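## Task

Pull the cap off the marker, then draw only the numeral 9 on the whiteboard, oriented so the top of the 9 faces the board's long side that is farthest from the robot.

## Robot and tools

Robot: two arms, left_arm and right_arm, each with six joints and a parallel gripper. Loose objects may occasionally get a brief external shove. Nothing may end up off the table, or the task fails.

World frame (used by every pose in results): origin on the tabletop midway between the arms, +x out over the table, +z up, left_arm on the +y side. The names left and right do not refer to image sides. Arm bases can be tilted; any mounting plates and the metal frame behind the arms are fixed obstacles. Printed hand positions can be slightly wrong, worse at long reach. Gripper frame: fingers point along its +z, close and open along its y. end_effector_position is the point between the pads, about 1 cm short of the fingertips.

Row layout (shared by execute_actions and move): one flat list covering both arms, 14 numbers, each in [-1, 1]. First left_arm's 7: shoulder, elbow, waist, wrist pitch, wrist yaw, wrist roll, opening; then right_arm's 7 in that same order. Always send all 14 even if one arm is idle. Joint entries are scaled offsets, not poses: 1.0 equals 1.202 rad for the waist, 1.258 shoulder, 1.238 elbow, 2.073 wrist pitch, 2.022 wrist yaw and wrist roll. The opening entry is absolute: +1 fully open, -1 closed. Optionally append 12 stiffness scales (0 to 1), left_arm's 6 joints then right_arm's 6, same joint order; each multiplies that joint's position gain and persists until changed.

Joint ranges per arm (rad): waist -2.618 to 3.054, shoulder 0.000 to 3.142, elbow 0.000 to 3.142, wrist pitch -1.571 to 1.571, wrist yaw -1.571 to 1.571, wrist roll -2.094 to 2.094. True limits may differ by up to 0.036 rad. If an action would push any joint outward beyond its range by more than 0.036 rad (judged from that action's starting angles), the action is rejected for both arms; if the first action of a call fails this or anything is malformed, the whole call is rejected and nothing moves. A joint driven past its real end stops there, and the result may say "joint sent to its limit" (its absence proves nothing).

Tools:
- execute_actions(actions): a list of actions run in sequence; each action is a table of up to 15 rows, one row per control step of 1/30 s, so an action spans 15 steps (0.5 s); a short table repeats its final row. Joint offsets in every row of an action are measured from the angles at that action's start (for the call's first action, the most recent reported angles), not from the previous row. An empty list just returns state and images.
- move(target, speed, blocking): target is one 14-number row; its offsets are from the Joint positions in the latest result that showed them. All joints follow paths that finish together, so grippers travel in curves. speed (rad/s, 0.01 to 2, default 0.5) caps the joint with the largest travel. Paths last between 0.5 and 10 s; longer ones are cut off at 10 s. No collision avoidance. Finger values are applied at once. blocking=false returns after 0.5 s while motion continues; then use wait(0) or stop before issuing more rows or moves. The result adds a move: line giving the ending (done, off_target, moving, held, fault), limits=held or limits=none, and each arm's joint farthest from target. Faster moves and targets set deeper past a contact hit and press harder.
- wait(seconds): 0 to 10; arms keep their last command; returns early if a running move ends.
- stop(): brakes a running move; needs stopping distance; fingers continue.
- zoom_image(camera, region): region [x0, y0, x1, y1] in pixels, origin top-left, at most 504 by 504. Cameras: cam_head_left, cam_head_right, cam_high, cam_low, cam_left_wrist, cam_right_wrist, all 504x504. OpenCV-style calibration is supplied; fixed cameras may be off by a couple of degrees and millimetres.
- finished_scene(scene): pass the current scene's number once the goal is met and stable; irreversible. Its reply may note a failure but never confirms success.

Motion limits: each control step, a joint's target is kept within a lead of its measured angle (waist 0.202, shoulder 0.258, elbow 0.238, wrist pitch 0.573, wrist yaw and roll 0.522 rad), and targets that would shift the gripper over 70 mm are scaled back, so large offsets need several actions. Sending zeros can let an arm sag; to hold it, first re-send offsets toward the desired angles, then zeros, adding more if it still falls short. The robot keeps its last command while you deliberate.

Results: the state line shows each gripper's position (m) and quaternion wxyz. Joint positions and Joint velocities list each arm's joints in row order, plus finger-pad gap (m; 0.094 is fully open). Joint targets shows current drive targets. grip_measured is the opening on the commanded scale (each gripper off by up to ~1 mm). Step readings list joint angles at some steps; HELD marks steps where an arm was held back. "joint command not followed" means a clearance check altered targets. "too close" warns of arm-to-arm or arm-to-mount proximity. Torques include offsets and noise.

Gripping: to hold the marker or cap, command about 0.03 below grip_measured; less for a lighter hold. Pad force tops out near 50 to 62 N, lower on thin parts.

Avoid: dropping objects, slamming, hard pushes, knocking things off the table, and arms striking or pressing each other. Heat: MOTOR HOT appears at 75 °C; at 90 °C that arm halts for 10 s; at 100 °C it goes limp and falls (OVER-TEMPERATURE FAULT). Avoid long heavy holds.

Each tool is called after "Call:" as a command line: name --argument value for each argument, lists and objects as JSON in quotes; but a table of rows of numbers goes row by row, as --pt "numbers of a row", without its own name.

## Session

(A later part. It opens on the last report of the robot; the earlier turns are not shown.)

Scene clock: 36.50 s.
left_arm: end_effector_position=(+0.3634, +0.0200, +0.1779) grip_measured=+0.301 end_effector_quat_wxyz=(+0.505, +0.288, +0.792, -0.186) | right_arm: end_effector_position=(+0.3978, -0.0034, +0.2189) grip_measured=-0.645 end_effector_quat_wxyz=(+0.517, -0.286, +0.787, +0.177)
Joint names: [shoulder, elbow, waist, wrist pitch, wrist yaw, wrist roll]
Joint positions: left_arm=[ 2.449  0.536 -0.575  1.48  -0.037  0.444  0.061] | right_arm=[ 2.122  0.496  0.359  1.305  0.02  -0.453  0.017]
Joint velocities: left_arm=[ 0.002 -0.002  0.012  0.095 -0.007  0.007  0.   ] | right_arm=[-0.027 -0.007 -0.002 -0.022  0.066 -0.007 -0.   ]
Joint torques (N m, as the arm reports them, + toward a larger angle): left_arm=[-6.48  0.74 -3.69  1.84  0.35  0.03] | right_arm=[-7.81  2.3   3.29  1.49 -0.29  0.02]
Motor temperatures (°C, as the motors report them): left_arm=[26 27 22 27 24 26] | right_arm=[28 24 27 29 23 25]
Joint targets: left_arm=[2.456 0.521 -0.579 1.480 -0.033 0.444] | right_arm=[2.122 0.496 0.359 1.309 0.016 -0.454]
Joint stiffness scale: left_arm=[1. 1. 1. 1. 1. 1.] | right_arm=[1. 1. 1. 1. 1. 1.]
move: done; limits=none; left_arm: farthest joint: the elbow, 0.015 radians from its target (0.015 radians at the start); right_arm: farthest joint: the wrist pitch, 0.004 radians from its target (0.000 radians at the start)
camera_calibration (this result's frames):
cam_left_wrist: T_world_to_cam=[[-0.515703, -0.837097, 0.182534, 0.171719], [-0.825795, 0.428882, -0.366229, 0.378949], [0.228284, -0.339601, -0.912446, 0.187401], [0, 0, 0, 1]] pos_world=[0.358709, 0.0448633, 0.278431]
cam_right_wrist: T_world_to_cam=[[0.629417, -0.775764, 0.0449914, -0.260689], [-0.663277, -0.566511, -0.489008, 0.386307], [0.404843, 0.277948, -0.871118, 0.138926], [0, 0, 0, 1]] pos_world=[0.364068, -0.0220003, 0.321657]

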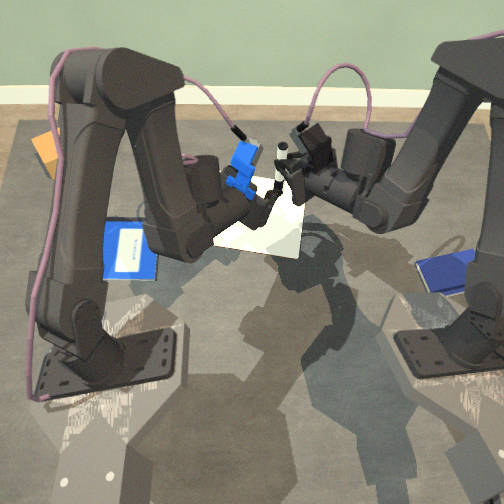

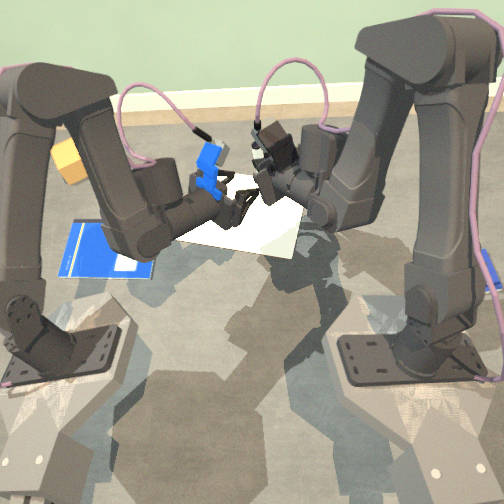

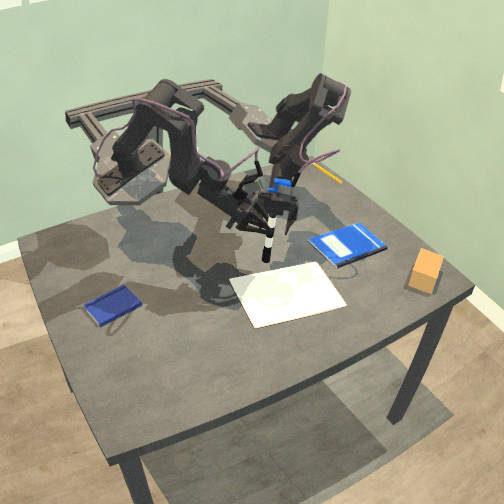

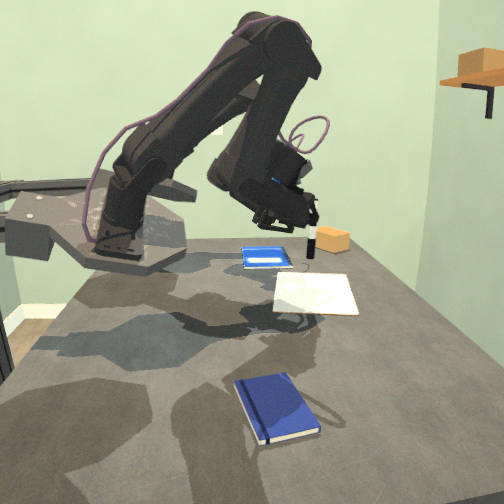

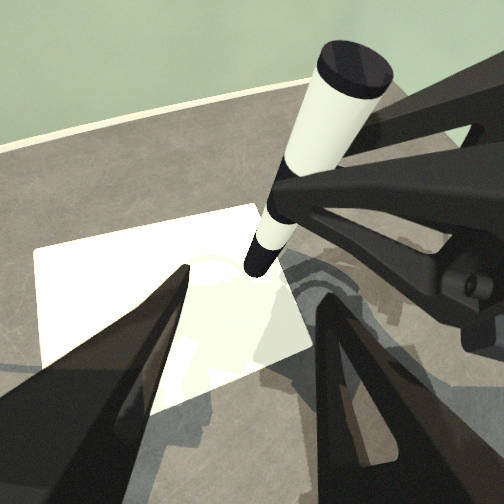

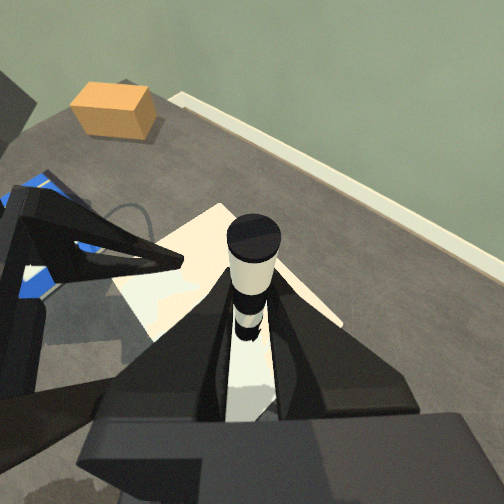

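Call:
move --target '[0,0,0,0,0,0,0.3,0,0,0,0,0,0.198,-0.69]' --speed 0.5

Call:
move --target '[0.035,0.085,0.003,-0.026,0,0,0.3,0,0,0,0,0,0,-0.69]' --speed 0.3

Scene clock: 39.33 s.
left_arm: end_effector_position=(+0.3634, +0.0200, +0.1779) grip_measured=+0.301 end_effector_quat_wxyz=(+0.505, +0.288, +0.792, -0.186) | right_arm: end_effector_position=(+0.3975, -0.0038, +0.2177) grip_measured=-0.645 end_effector_quat_wxyz=(+0.470, -0.125, +0.830, +0.274)
Joint names: [shoulder, elbow, waist, wrist pitch, wrist yaw, wrist roll]
Joint positions: left_arm=[ 2.449  0.536 -0.575  1.48  -0.037  0.444  0.061] | right_arm=[ 2.122  0.496  0.359  1.3    0.024 -0.056  0.017]
Joint velocities: left_arm=[-0.017  0.012  0.022  0.037 -0.051  0.007 -0.   ] | right_arm=[-0.012 -0.007  0.002 -0.022  0.022  0.037 -0.   ]
Joint torques (N m, as the arm reports them, + toward a larger angle): left_arm=[-6.91  1.81 -3.23  1.84  0.32  0.02] | right_arm=[-7.8   2.37  3.28  1.48 -0.28  0.05]
Motor temperatures (°C, as the motors report them): left_arm=[26 27 22 27 24 26] | right_arm=[28 24 27 29 23 25]
Joint targets: left_arm=[2.449 0.536 -0.575 1.480 -0.037 0.444] | right_arm=[2.122 0.496 0.359 1.305 0.020 -0.053]
Joint stiffness scale: left_arm=[1. 1. 1. 1. 1. 1.] | right_arm=[1. 1. 1. 1. 1. 1.]
move: done; limits=none; left_arm: farthest joint: the waist, 0.000 radians from its target (0.000 radians at the start); right_arm: farthest joint: the wrist pitch, 0.005 radians from its target (0.000 radians at the start)
camera_calibration (this result's frames):
cam_left_wrist: T_world_to_cam=[[-0.515703, -0.837097, 0.182534, 0.171719], [-0.825795, 0.428882, -0.366229, 0.378949], [0.228284, -0.339601, -0.912446, 0.187401], [0, 0, 0, 1]] pos_world=[0.358709, 0.0448633, 0.278431]
cam_right_wrist: T_world_to_cam=[[0.466428, -0.828235, -0.310598, -0.118769], [-0.844099, -0.311772, -0.436228, 0.446602], [0.264464, 0.465645, -0.844532, 0.188858], [0, 0, 0, 1]] pos_world=[0.382428, -0.0470711, 0.317428]

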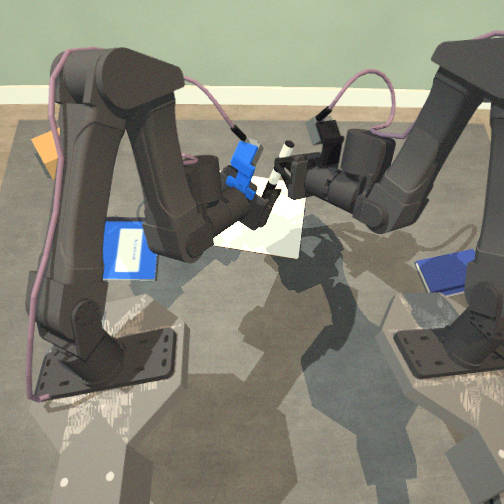

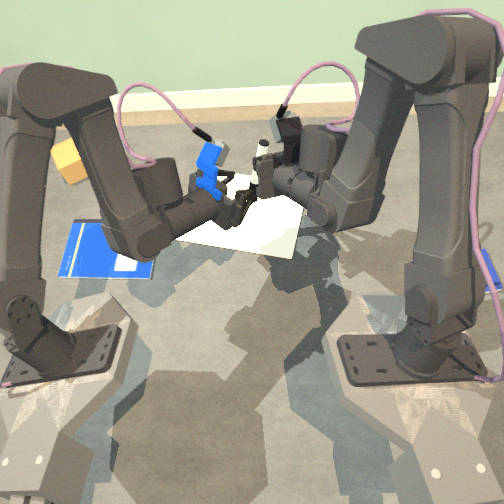

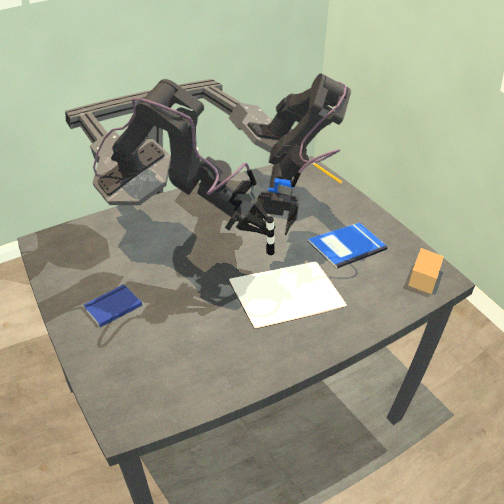

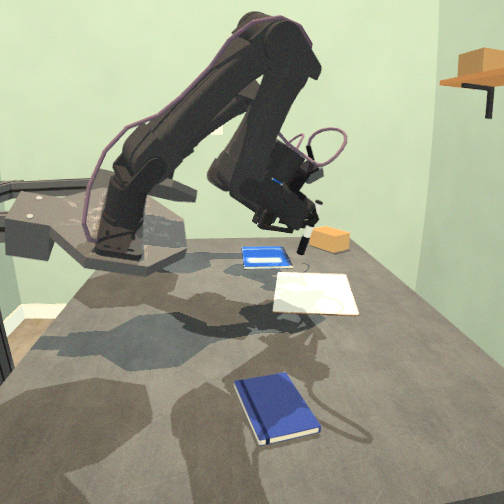

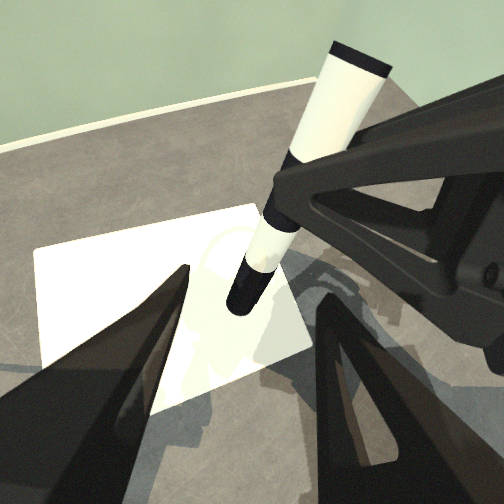

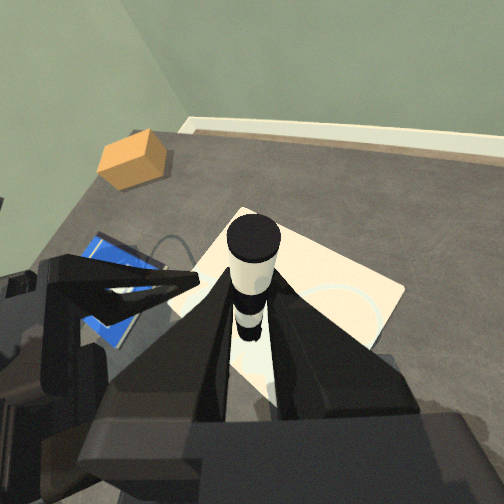

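Scene clock: 40.27 s.
left_arm: end_effector_position=(+0.3811, +0.0081, +0.1754) grip_measured=+0.301 end_effector_quat_wxyz=(+0.514, +0.283, +0.788, -0.186) | right_arm: end_effector_position=(+0.3970, -0.0041, +0.2166) grip_measured=-0.645 end_effector_quat_wxyz=(+0.469, -0.125, +0.831, +0.273)
Joint names: [shoulder, elbow, waist, wrist pitch, wrist yaw, wrist roll]
Joint positions: left_arm=[ 2.478  0.623 -0.575  1.444 -0.037  0.444  0.061] | right_arm=[ 2.122  0.496  0.359  1.296  0.027 -0.056  0.017]
Joint velocities: left_arm=[ 0.012 -0.007  0.007 -0.095  0.007  0.022  0.   ] | right_arm=[ 0.002 -0.012 -0.007 -0.081 -0.066 -0.066  0.   ]
Joint torques (N m, as the arm reports them, + toward a larger angle): left_arm=[-6.32  3.42 -3.13  1.65  0.33  0.03] | right_arm=[-7.78  2.33  3.32  1.49 -0.26  0.01]
Motor temperatures (°C, as the motors report them): left_arm=[26 27 22 27 24 26] | right_arm=[28 24 27 29 23 25]
Joint targets: left_arm=[2.493 0.641 -0.571 1.426 -0.037 0.444] | right_arm=[2.122 0.496 0.359 1.300 0.024 -0.056]
Joint stiffness scale: left_arm=[1. 1. 1. 1. 1. 1.] | right_arm=[1. 1. 1. 1. 1. 1.]
move: done; limits=none; left_arm: farthest joint: the elbow, 0.019 radians from its target (0.105 radians at the start); right_arm: farthest joint: the wrist pitch, 0.004 radians from its target (0.000 radians at the start)
camera_calibration (this result's frames):
cam_left_wrist: T_world_to_cam=[[-0.511434, -0.839759, 0.18232, 0.169806], [-0.823212, 0.417929, -0.384263, 0.400077], [0.246491, -0.346613, -0.905042, 0.168888], [0, 0, 0, 1]] pos_world=[0.374563, 0.0339312, 0.275626]
cam_right_wrist: T_world_to_cam=[[0.464876, -0.829523, -0.309487, -0.118781], [-0.845928, -0.312965, -0.431809, 0.445431], [0.261336, 0.462541, -0.847207, 0.189959], [0, 0, 0, 1]] pos_world=[0.382378, -0.0469915, 0.316515]

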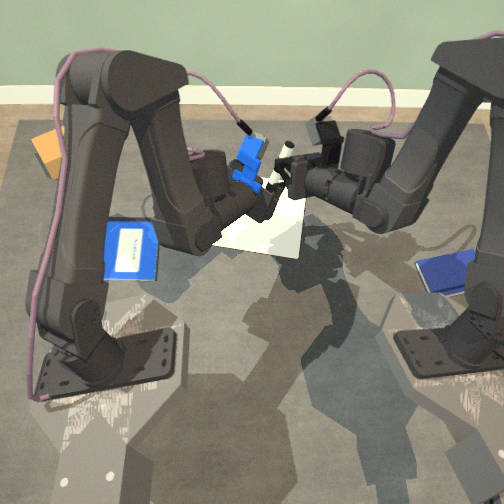

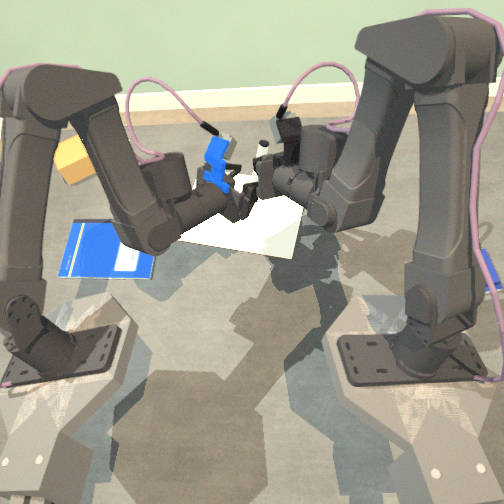

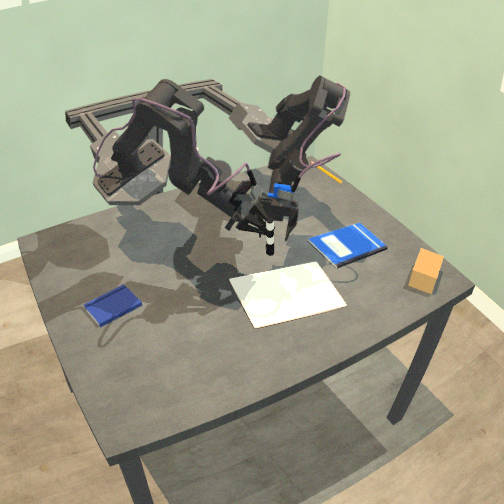

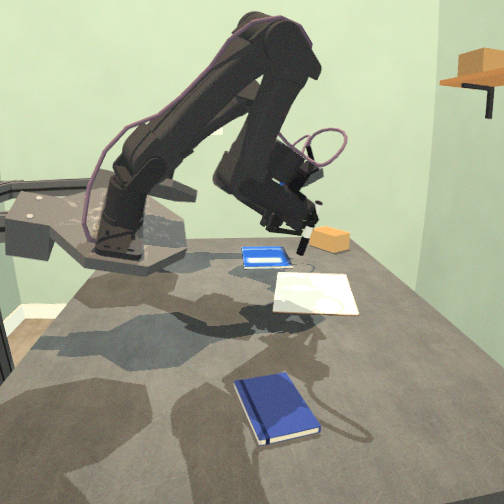

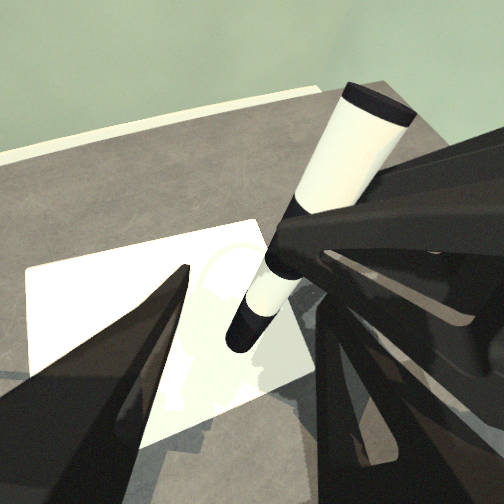

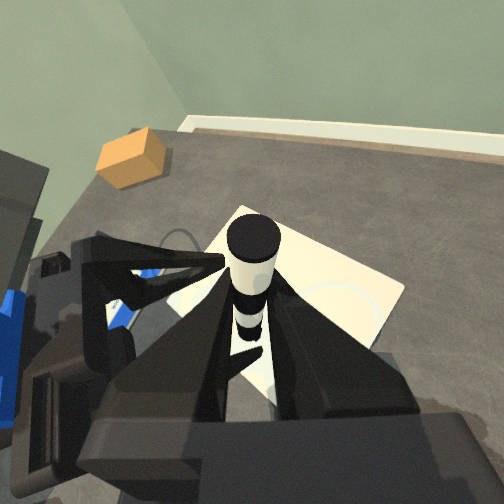

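Call:
move --target '[0.065,0.05,0.017,0.01,0,0,0.3,0,0,0,0,0,0,-0.69]' --speed 0.25

Call:
zoom_image --camera "cam_low" --region '[250,170,370,280]'

Scene clock: 42.00 s.
left_arm: end_effector_position=(+0.3835, +0.0079, +0.1569) grip_measured=+0.301 end_effector_quat_wxyz=(+0.508, +0.279, +0.794, -0.180) | right_arm: end_effector_position=(+0.3966, -0.0044, +0.2155) grip_measured=-0.645 end_effector_quat_wxyz=(+0.467, -0.125, +0.832, +0.271)
Joint names: [shoulder, elbow, waist, wrist pitch, wrist yaw, wrist roll]
Joint positions: left_arm=[ 2.546  0.664 -0.556  1.461 -0.038  0.444  0.061] | right_arm=[ 2.122  0.496  0.359  1.291  0.029 -0.056  0.017]
Joint velocities: left_arm=[ 0.002  0.012 -0.012 -0.007 -0.007  0.022 -0.001] | right_arm=[ 0.007  0.007 -0.017 -0.037 -0.022  0.051 -0.001]
Joint torques (N m, as the arm reports them, + toward a larger angle): left_arm=[-6.56  3.35 -3.41  1.91  0.33  0.02] | right_arm=[-7.79  2.3   3.24  1.47 -0.28  0.02]
Motor temperatures (°C, as the motors report them): left_arm=[26 27 22 27 24 26] | right_arm=[28 24 27 29 23 25]
Joint targets: left_arm=[2.560 0.685 -0.554 1.465 -0.037 0.444] | right_arm=[2.122 0.496 0.359 1.296 0.027 -0.056]
Joint stiffness scale: left_arm=[1. 1. 1. 1. 1. 1.] | right_arm=[1. 1. 1. 1. 1. 1.]
move: off_target (left_arm); limits=none; left_arm: farthest joint: the elbow, 0.021 radians from its target (0.062 radians at the start); right_arm: farthest joint: the wrist pitch, 0.005 radians from its target (0.000 radians at the start)
camera_calibration (this result's frames):
cam_left_wrist: T_world_to_cam=[[-0.497349, -0.848334, 0.181587, 0.168976], [-0.834196, 0.410154, -0.368633, 0.396876], [0.238245, -0.334819, -0.911667, 0.15554], [0, 0, 0, 1]] pos_world=[0.378055, 0.0326454, 0.257418]
cam_right_wrist: T_world_to_cam=[[0.463333, -0.830807, -0.308355, -0.118803], [-0.847735, -0.314151, -0.427381, 0.444253], [0.258201, 0.459423, -0.84986, 0.191054], [0, 0, 0, 1]] pos_world=[0.382324, -0.0469143, 0.315602]

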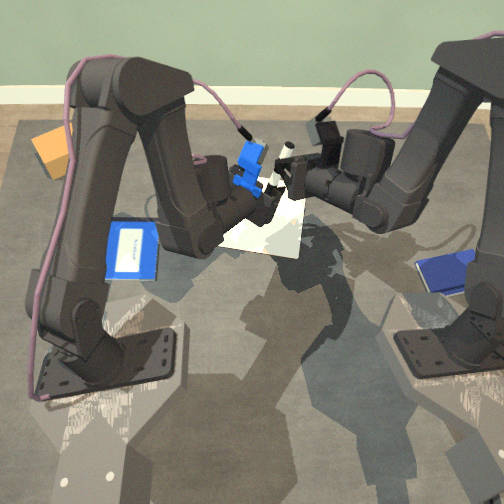

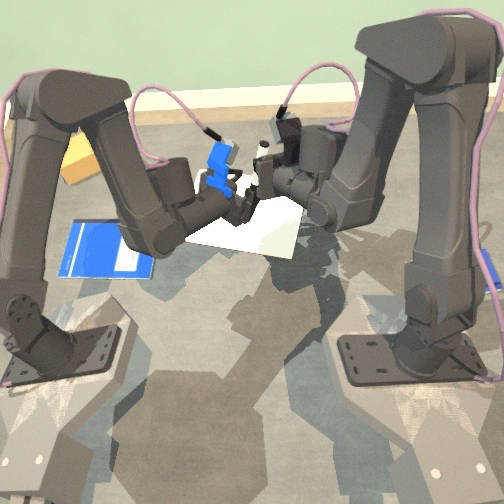

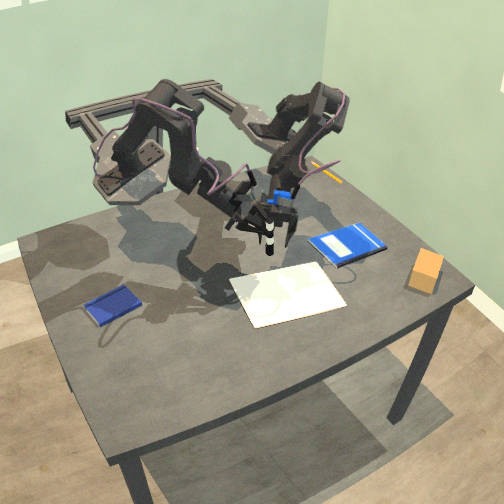

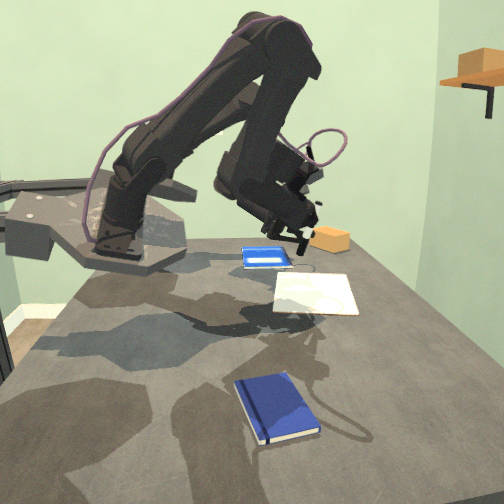

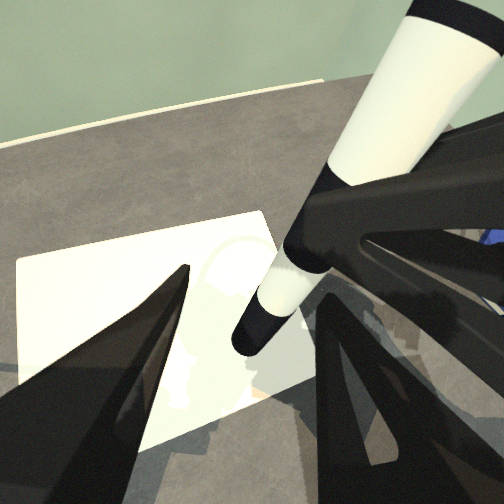

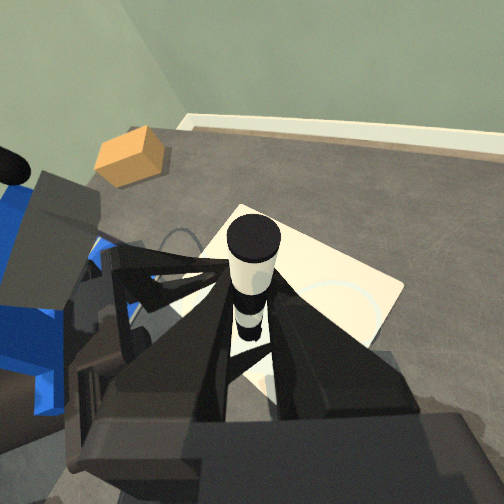

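Region (250, 170, 370, 280) of cam_low's 504x504 image, scaled by 4.200, with more detail than that image has; it fills the top 462 rows of this view, and the rest is white.

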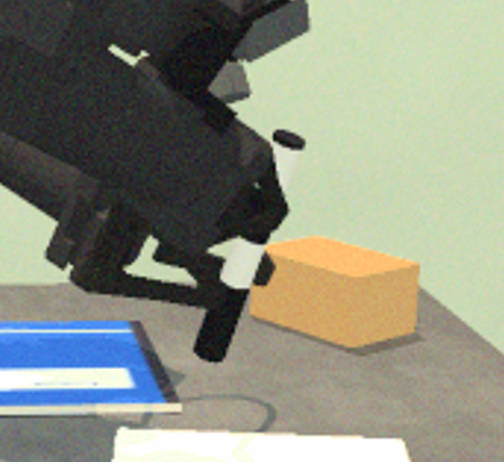

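Call:
move --target '[0.062,0.04,0.015,0.014,0,0,0.3,0,0,0,0,0,0,-0.69]' --speed 0.25

Call:
zoom_image --camera "cam_low" --region '[250,170,370,280]'

Scene clock: 43.23 s.
left_arm: end_effector_position=(+0.3822, +0.0088, +0.1395) grip_measured=+0.301 end_effector_quat_wxyz=(+0.503, +0.276, +0.800, -0.176) | right_arm: end_effector_position=(+0.3962, -0.0047, +0.2143) grip_measured=-0.645 end_effector_quat_wxyz=(+0.465, -0.125, +0.834, +0.270)
Joint names: [shoulder, elbow, waist, wrist pitch, wrist yaw, wrist roll]
Joint positions: left_arm=[ 2.611  0.693 -0.54   1.486 -0.038  0.444  0.061] | right_arm=[ 2.122  0.496  0.359  1.287  0.032 -0.056  0.017]
Joint velocities: left_arm=[-0.017  0.012  0.002 -0.007 -0.037 -0.037 -0.   ] | right_arm=[-0.007 -0.007 -0.017  0.007  0.007 -0.066  0.   ]
Joint torques (N m, as the arm reports them, + toward a larger angle): left_arm=[-6.66  3.13 -3.41  1.89  0.32  0.03] | right_arm=[-7.8   2.33  3.29  1.48 -0.26  0.02]
Motor temperatures (°C, as the motors report them): left_arm=[27 27 22 27 24 26] | right_arm=[28 24 27 30 23 25]
Joint targets: left_arm=[2.624 0.714 -0.538 1.490 -0.038 0.444] | right_arm=[2.122 0.496 0.359 1.291 0.030 -0.056]
Joint stiffness scale: left_arm=[1. 1. 1. 1. 1. 1.] | right_arm=[1. 1. 1. 1. 1. 1.]
move: done; limits=none; left_arm: farthest joint: the elbow, 0.020 radians from its target (0.049 radians at the start); right_arm: farthest joint: the wrist pitch, 0.004 radians from its target (0.000 radians at the start)
camera_calibration (this result's frames):
cam_left_wrist: T_world_to_cam=[[-0.48574, -0.855153, 0.181023, 0.167932], [-0.843492, 0.404241, -0.353711, 0.39045], [0.2293, -0.324503, -0.917671, 0.144439], [0, 0, 0, 1]] pos_world=[0.377793, 0.0326427, 0.240254]
cam_right_wrist: T_world_to_cam=[[0.461529, -0.832296, -0.307039, -0.118828], [-0.849634, -0.315151, -0.42285, 0.443091], [0.255173, 0.456029, -0.852599, 0.192114], [0, 0, 0, 1]] pos_world=[0.382285, -0.0468695, 0.314672]

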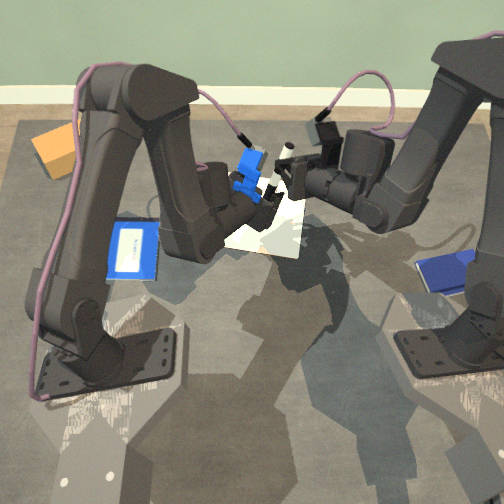

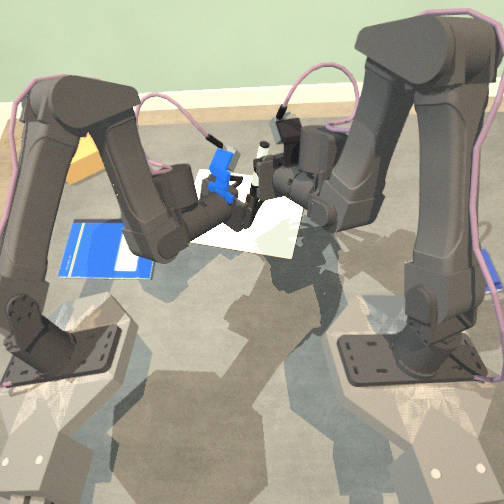

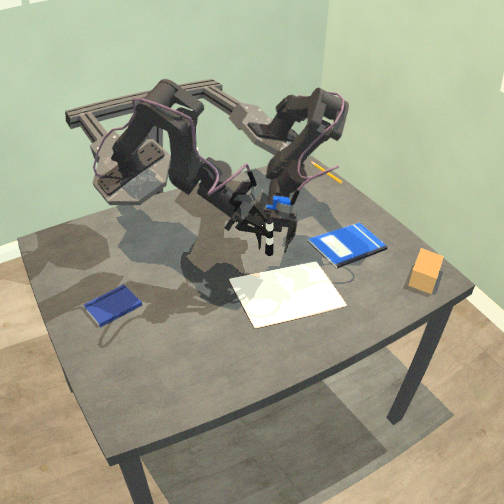

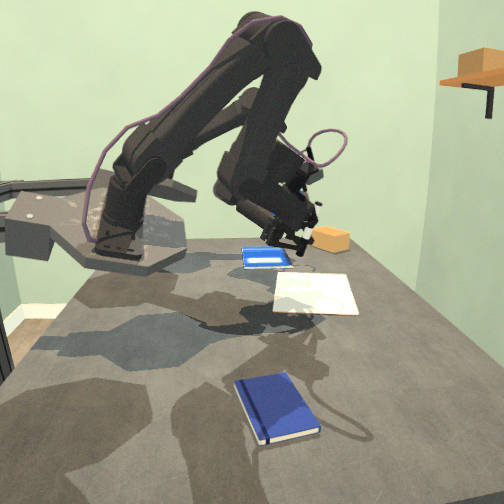

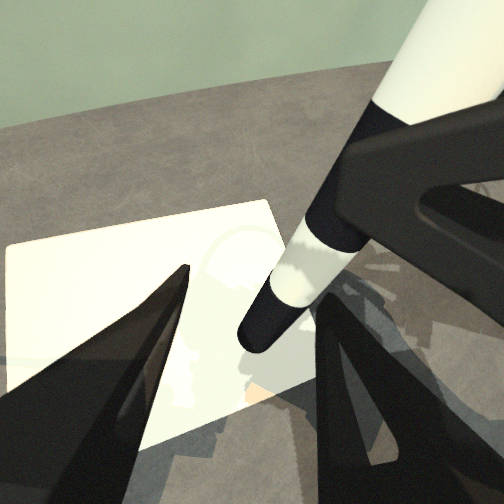

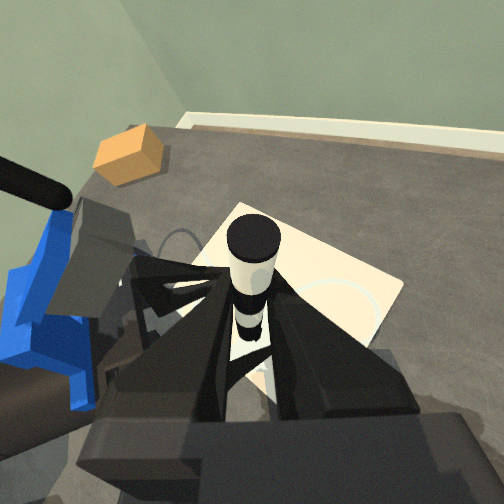

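Region (250, 170, 370, 280) of cam_low's 504x504 image, scaled by 4.200, with more detail than that image has; it fills the top 462 rows of this view, and the rest is white.

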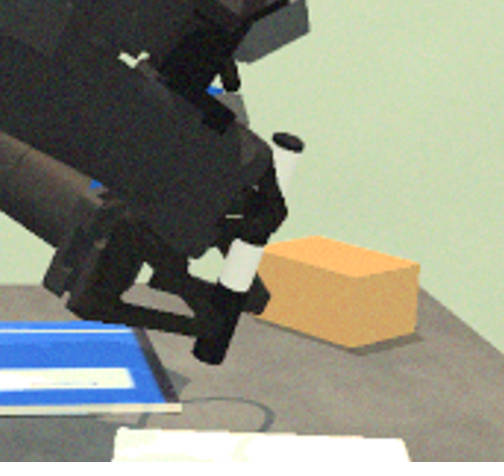

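Call:
move --target '[0.028,0.028,-0.008,0.004,0,0,0.3,0,0,0,0,0,0,-0.69]' --speed 0.25

Call:
execute_actions --actions '[[[0,0.016,0,0,0,0,-0.5,0,0,0,0,0,0,-0.69]],[[0,0,0,0,0,0,-0.66,0,0,0,0,0,0,-0.69]]]'

Call:
zoom_image --camera "cam_low" --region '[250,170,370,280]'

Scene clock: 45.33 s.
left_arm: end_effector_position=(+0.3818, +0.0067, +0.1350) grip_measured=+0.301 end_effector_quat_wxyz=(+0.502, +0.276, +0.800, -0.176) | right_arm: end_effector_position=(+0.3958, -0.0050, +0.2132) grip_measured=-0.645 end_effector_quat_wxyz=(+0.463, -0.125, +0.835, +0.269)
Joint names: [shoulder, elbow, waist, wrist pitch, wrist yaw, wrist roll]
Joint positions: left_arm=[ 2.631  0.707 -0.54   1.491 -0.038  0.444  0.061] | right_arm=[ 2.122  0.496  0.359  1.282  0.035 -0.056  0.017]
Joint velocities: left_arm=[-0.022  0.002  0.017  0.007  0.051  0.022 -0.001] | right_arm=[ 0.002  0.002 -0.012 -0.007 -0.022 -0.066  0.   ]
Joint torques (N m, as the arm reports them, + toward a larger angle): left_arm=[-6.61  3.1  -4.3   1.88  0.31  0.04] | right_arm=[-7.81  2.31  3.28  1.49 -0.27  0.01]
Motor temperatures (°C, as the motors report them): left_arm=[27 27 22 27 24 26] | right_arm=[28 24 27 30 23 25]
Joint targets: left_arm=[2.646 0.727 -0.550 1.494 -0.038 0.444] | right_arm=[2.122 0.496 0.359 1.287 0.032 -0.056]
Joint stiffness scale: left_arm=[1. 1. 1. 1. 1. 1.] | right_arm=[1. 1. 1. 1. 1. 1.]
move: done; limits=none; left_arm: farthest joint: the elbow, 0.020 radians from its target (0.035 radians at the start); right_arm: farthest joint: the wrist pitch, 0.005 radians from its target (0.000 radians at the start)
camera_calibration (this result's frames):
cam_left_wrist: T_world_to_cam=[[-0.48605, -0.854972, 0.181045, 0.166899], [-0.843672, 0.405001, -0.352409, 0.389312], [0.227976, -0.324032, -0.918167, 0.140284], [0, 0, 0, 1]] pos_world=[0.377591, 0.0304788, 0.235785]
cam_right_wrist: T_world_to_cam=[[0.460008, -0.833571, -0.305864, -0.118867], [-0.851397, -0.316319, -0.418408, 0.441901], [0.252022, 0.452882, -0.855209, 0.193195], [0, 0, 0, 1]] pos_world=[0.382223, -0.0467973, 0.31376]

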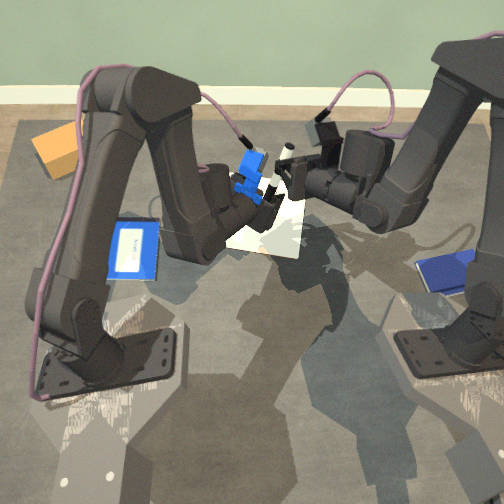

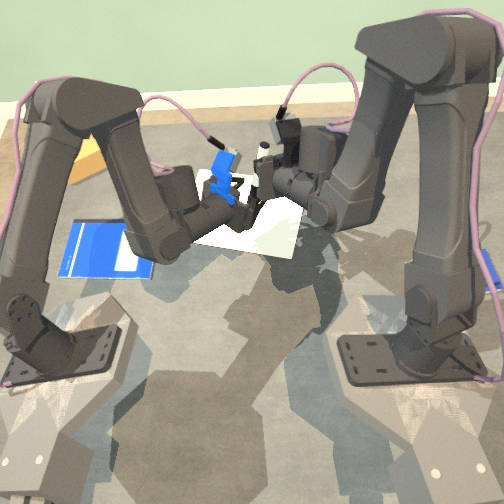

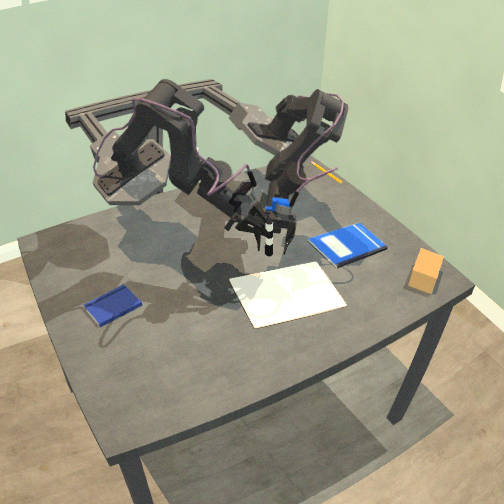

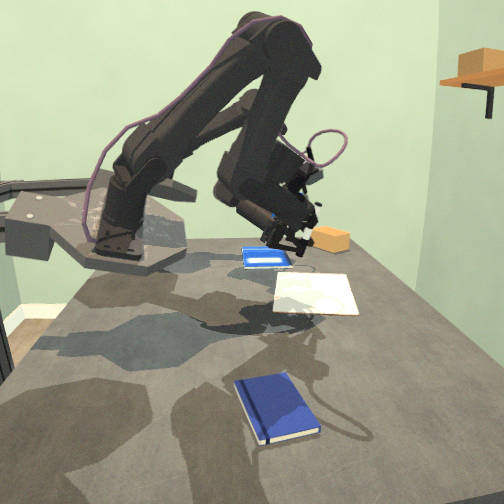

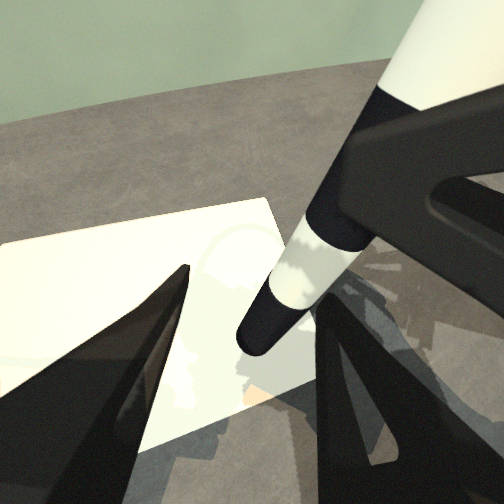

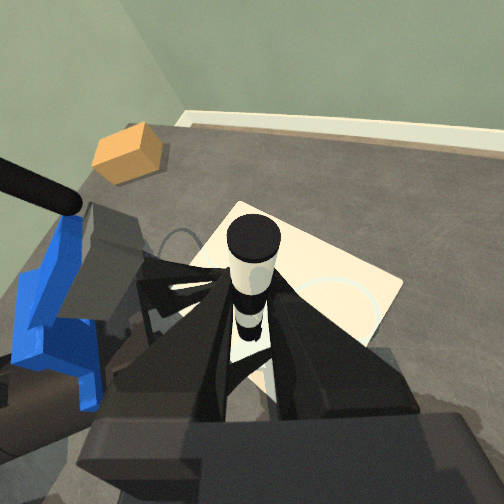

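Scene clock: 46.33 s.
left_arm: end_effector_position=(+0.3787, +0.0021, +0.1361) grip_measured=-0.603 end_effector_quat_wxyz=(+0.501, +0.282, +0.796, -0.187) | right_arm: end_effector_position=(+0.3958, -0.0043, +0.2142) grip_measured=-0.645 end_effector_quat_wxyz=(+0.464, -0.124, +0.834, +0.272)
Joint names: [shoulder, elbow, waist, wrist pitch, wrist yaw, wrist roll]
Joint positions: left_arm=[ 2.631  0.707 -0.544  1.486 -0.016  0.444  0.019] | right_arm=[ 2.122  0.496  0.359  1.285  0.03  -0.053  0.017]
Joint velocities: left_arm=[-0.002  0.002 -0.017 -0.051 -0.037  0.007 -0.001] | right_arm=[ 0.007 -0.007  0.002 -0.007 -0.081 -0.051 -0.001]
Joint torques (N m, as the arm reports them, + toward a larger angle): left_arm=[-7.65  1.65 -3.54  1.86  0.24  0.02] | right_arm=[-7.85  2.31  3.26  1.42 -0.21 -0.01]
Motor temperatures (°C, as the motors report them): left_arm=[27 27 22 28 24 26] | right_arm=[28 24 27 30 23 25]
Joint targets: left_arm=[2.631 0.707 -0.543 1.488 -0.024 0.444] | right_arm=[2.122 0.496 0.359 1.284 0.032 -0.054]
Joint stiffness scale: left_arm=[1. 1. 1. 1. 1. 1.] | right_arm=[1. 1. 1. 1. 1. 1.]
Step readings (joint positions; steps 1 to 15: 1st action; 16 to 30: 2nd action):
0: left_arm=[2.631 0.707 -0.540 1.491 -0.038 0.444] | right_arm=[2.122 0.496 0.359 1.282 0.035 -0.056]
1: left_arm=[2.631 0.707 -0.540 1.491 -0.038 0.444] | right_arm=[2.122 0.496 0.359 1.281 0.036 -0.056]
2: left_arm=[2.631 0.707 -0.540 1.491 -0.038 0.444] | right_arm=[2.122 0.496 0.359 1.281 0.036 -0.056]
4: left_arm=[2.631 0.707 -0.542 1.489 -0.027 0.444] | right_arm=[2.122 0.496 0.359 1.283 0.032 -0.054]
8: left_arm=[2.631 0.707 -0.543 1.488 -0.024 0.444] | right_arm=[2.122 0.496 0.359 1.284 0.032 -0.054]
15: left_arm=[2.631 0.707 -0.543 1.488 -0.024 0.444] | right_arm=[2.122 0.496 0.359 1.284 0.032 -0.054]
16: left_arm=[2.631 0.707 -0.543 1.487 -0.019 0.444] | right_arm=[2.122 0.496 0.359 1.285 0.030 -0.053]
17: left_arm=[2.631 0.707 -0.544 1.486 -0.017 0.444] | right_arm=[2.122 0.496 0.359 1.285 0.030 -0.053]
19: left_arm=[2.631 0.707 -0.544 1.486 -0.016 0.444] | right_arm=[2.122 0.496 0.359 1.285 0.030 -0.053]
23: left_arm=[2.631 0.707 -0.544 1.486 -0.016 0.444] | right_arm=[2.122 0.496 0.359 1.285 0.030 -0.053]
30: Joint positions above
camera_calibration (this result's frames):
cam_left_wrist: T_world_to_cam=[[-0.505584, -0.841355, 0.191065, 0.167286], [-0.834428, 0.420529, -0.356209, 0.385942], [0.219349, -0.339524, -0.914664, 0.143346], [0, 0, 0, 1]] pos_world=[0.375175, 0.0271164, 0.236626]
cam_right_wrist: T_world_to_cam=[[0.461946, -0.830682, -0.310763, -0.117684], [-0.850305, -0.315182, -0.421476, 0.442785], [0.252166, 0.458943, -0.85193, 0.192976], [0, 0, 0, 1]] pos_world=[0.382204, -0.0467651, 0.314454]

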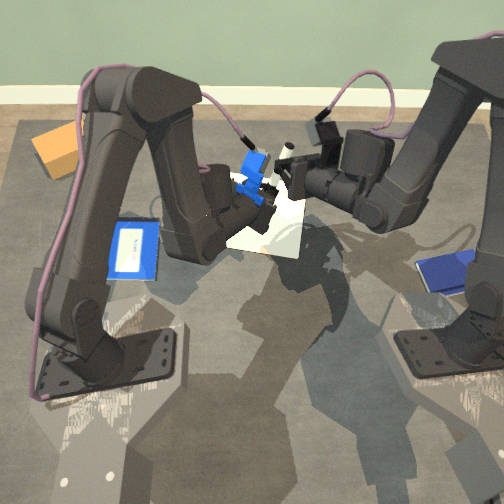

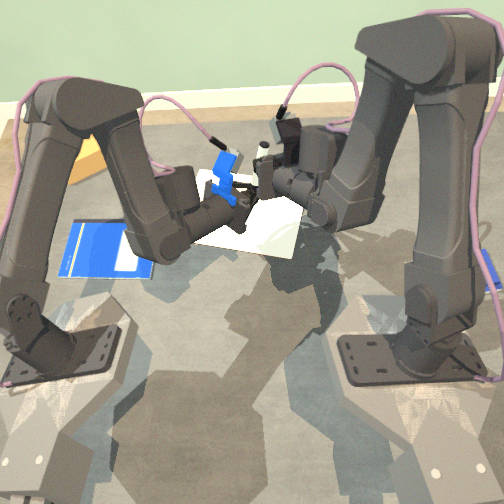

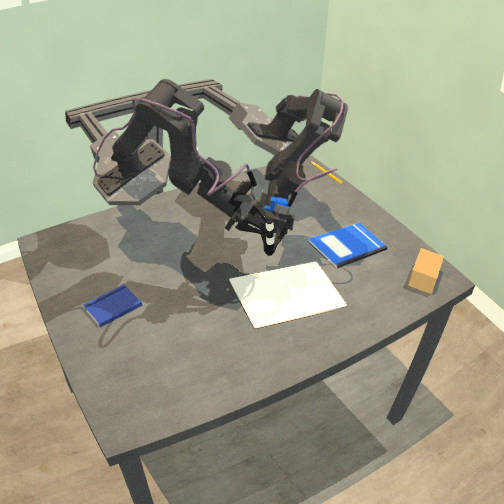

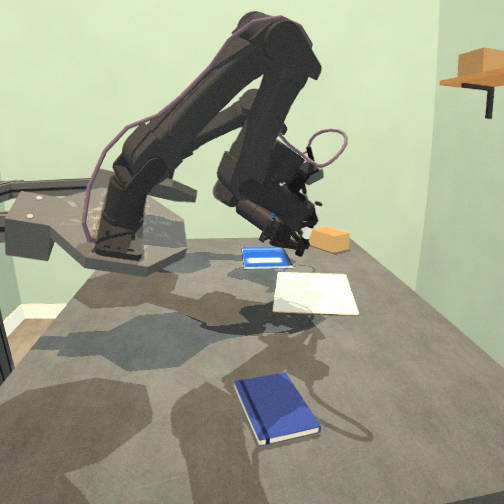

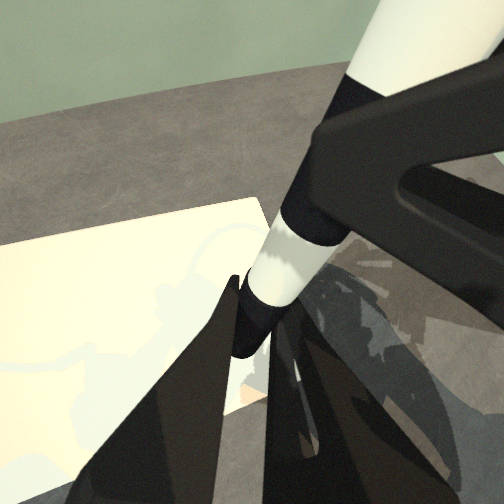

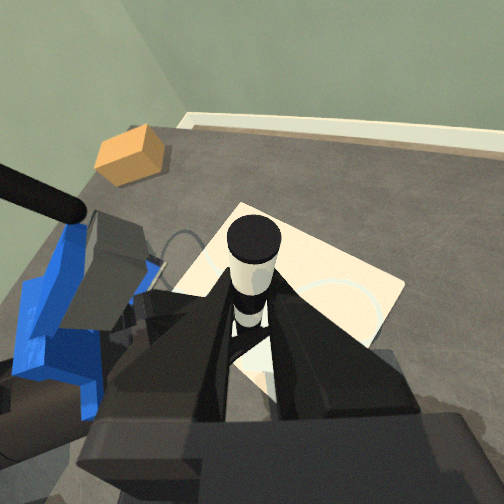

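Region (250, 170, 370, 280) of cam_low's 504x504 image, scaled by 4.200, with more detail than that image has; it fills the top 462 rows of this view, and the rest is white.

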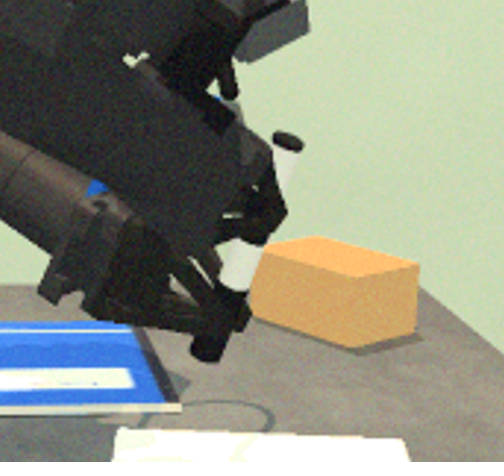

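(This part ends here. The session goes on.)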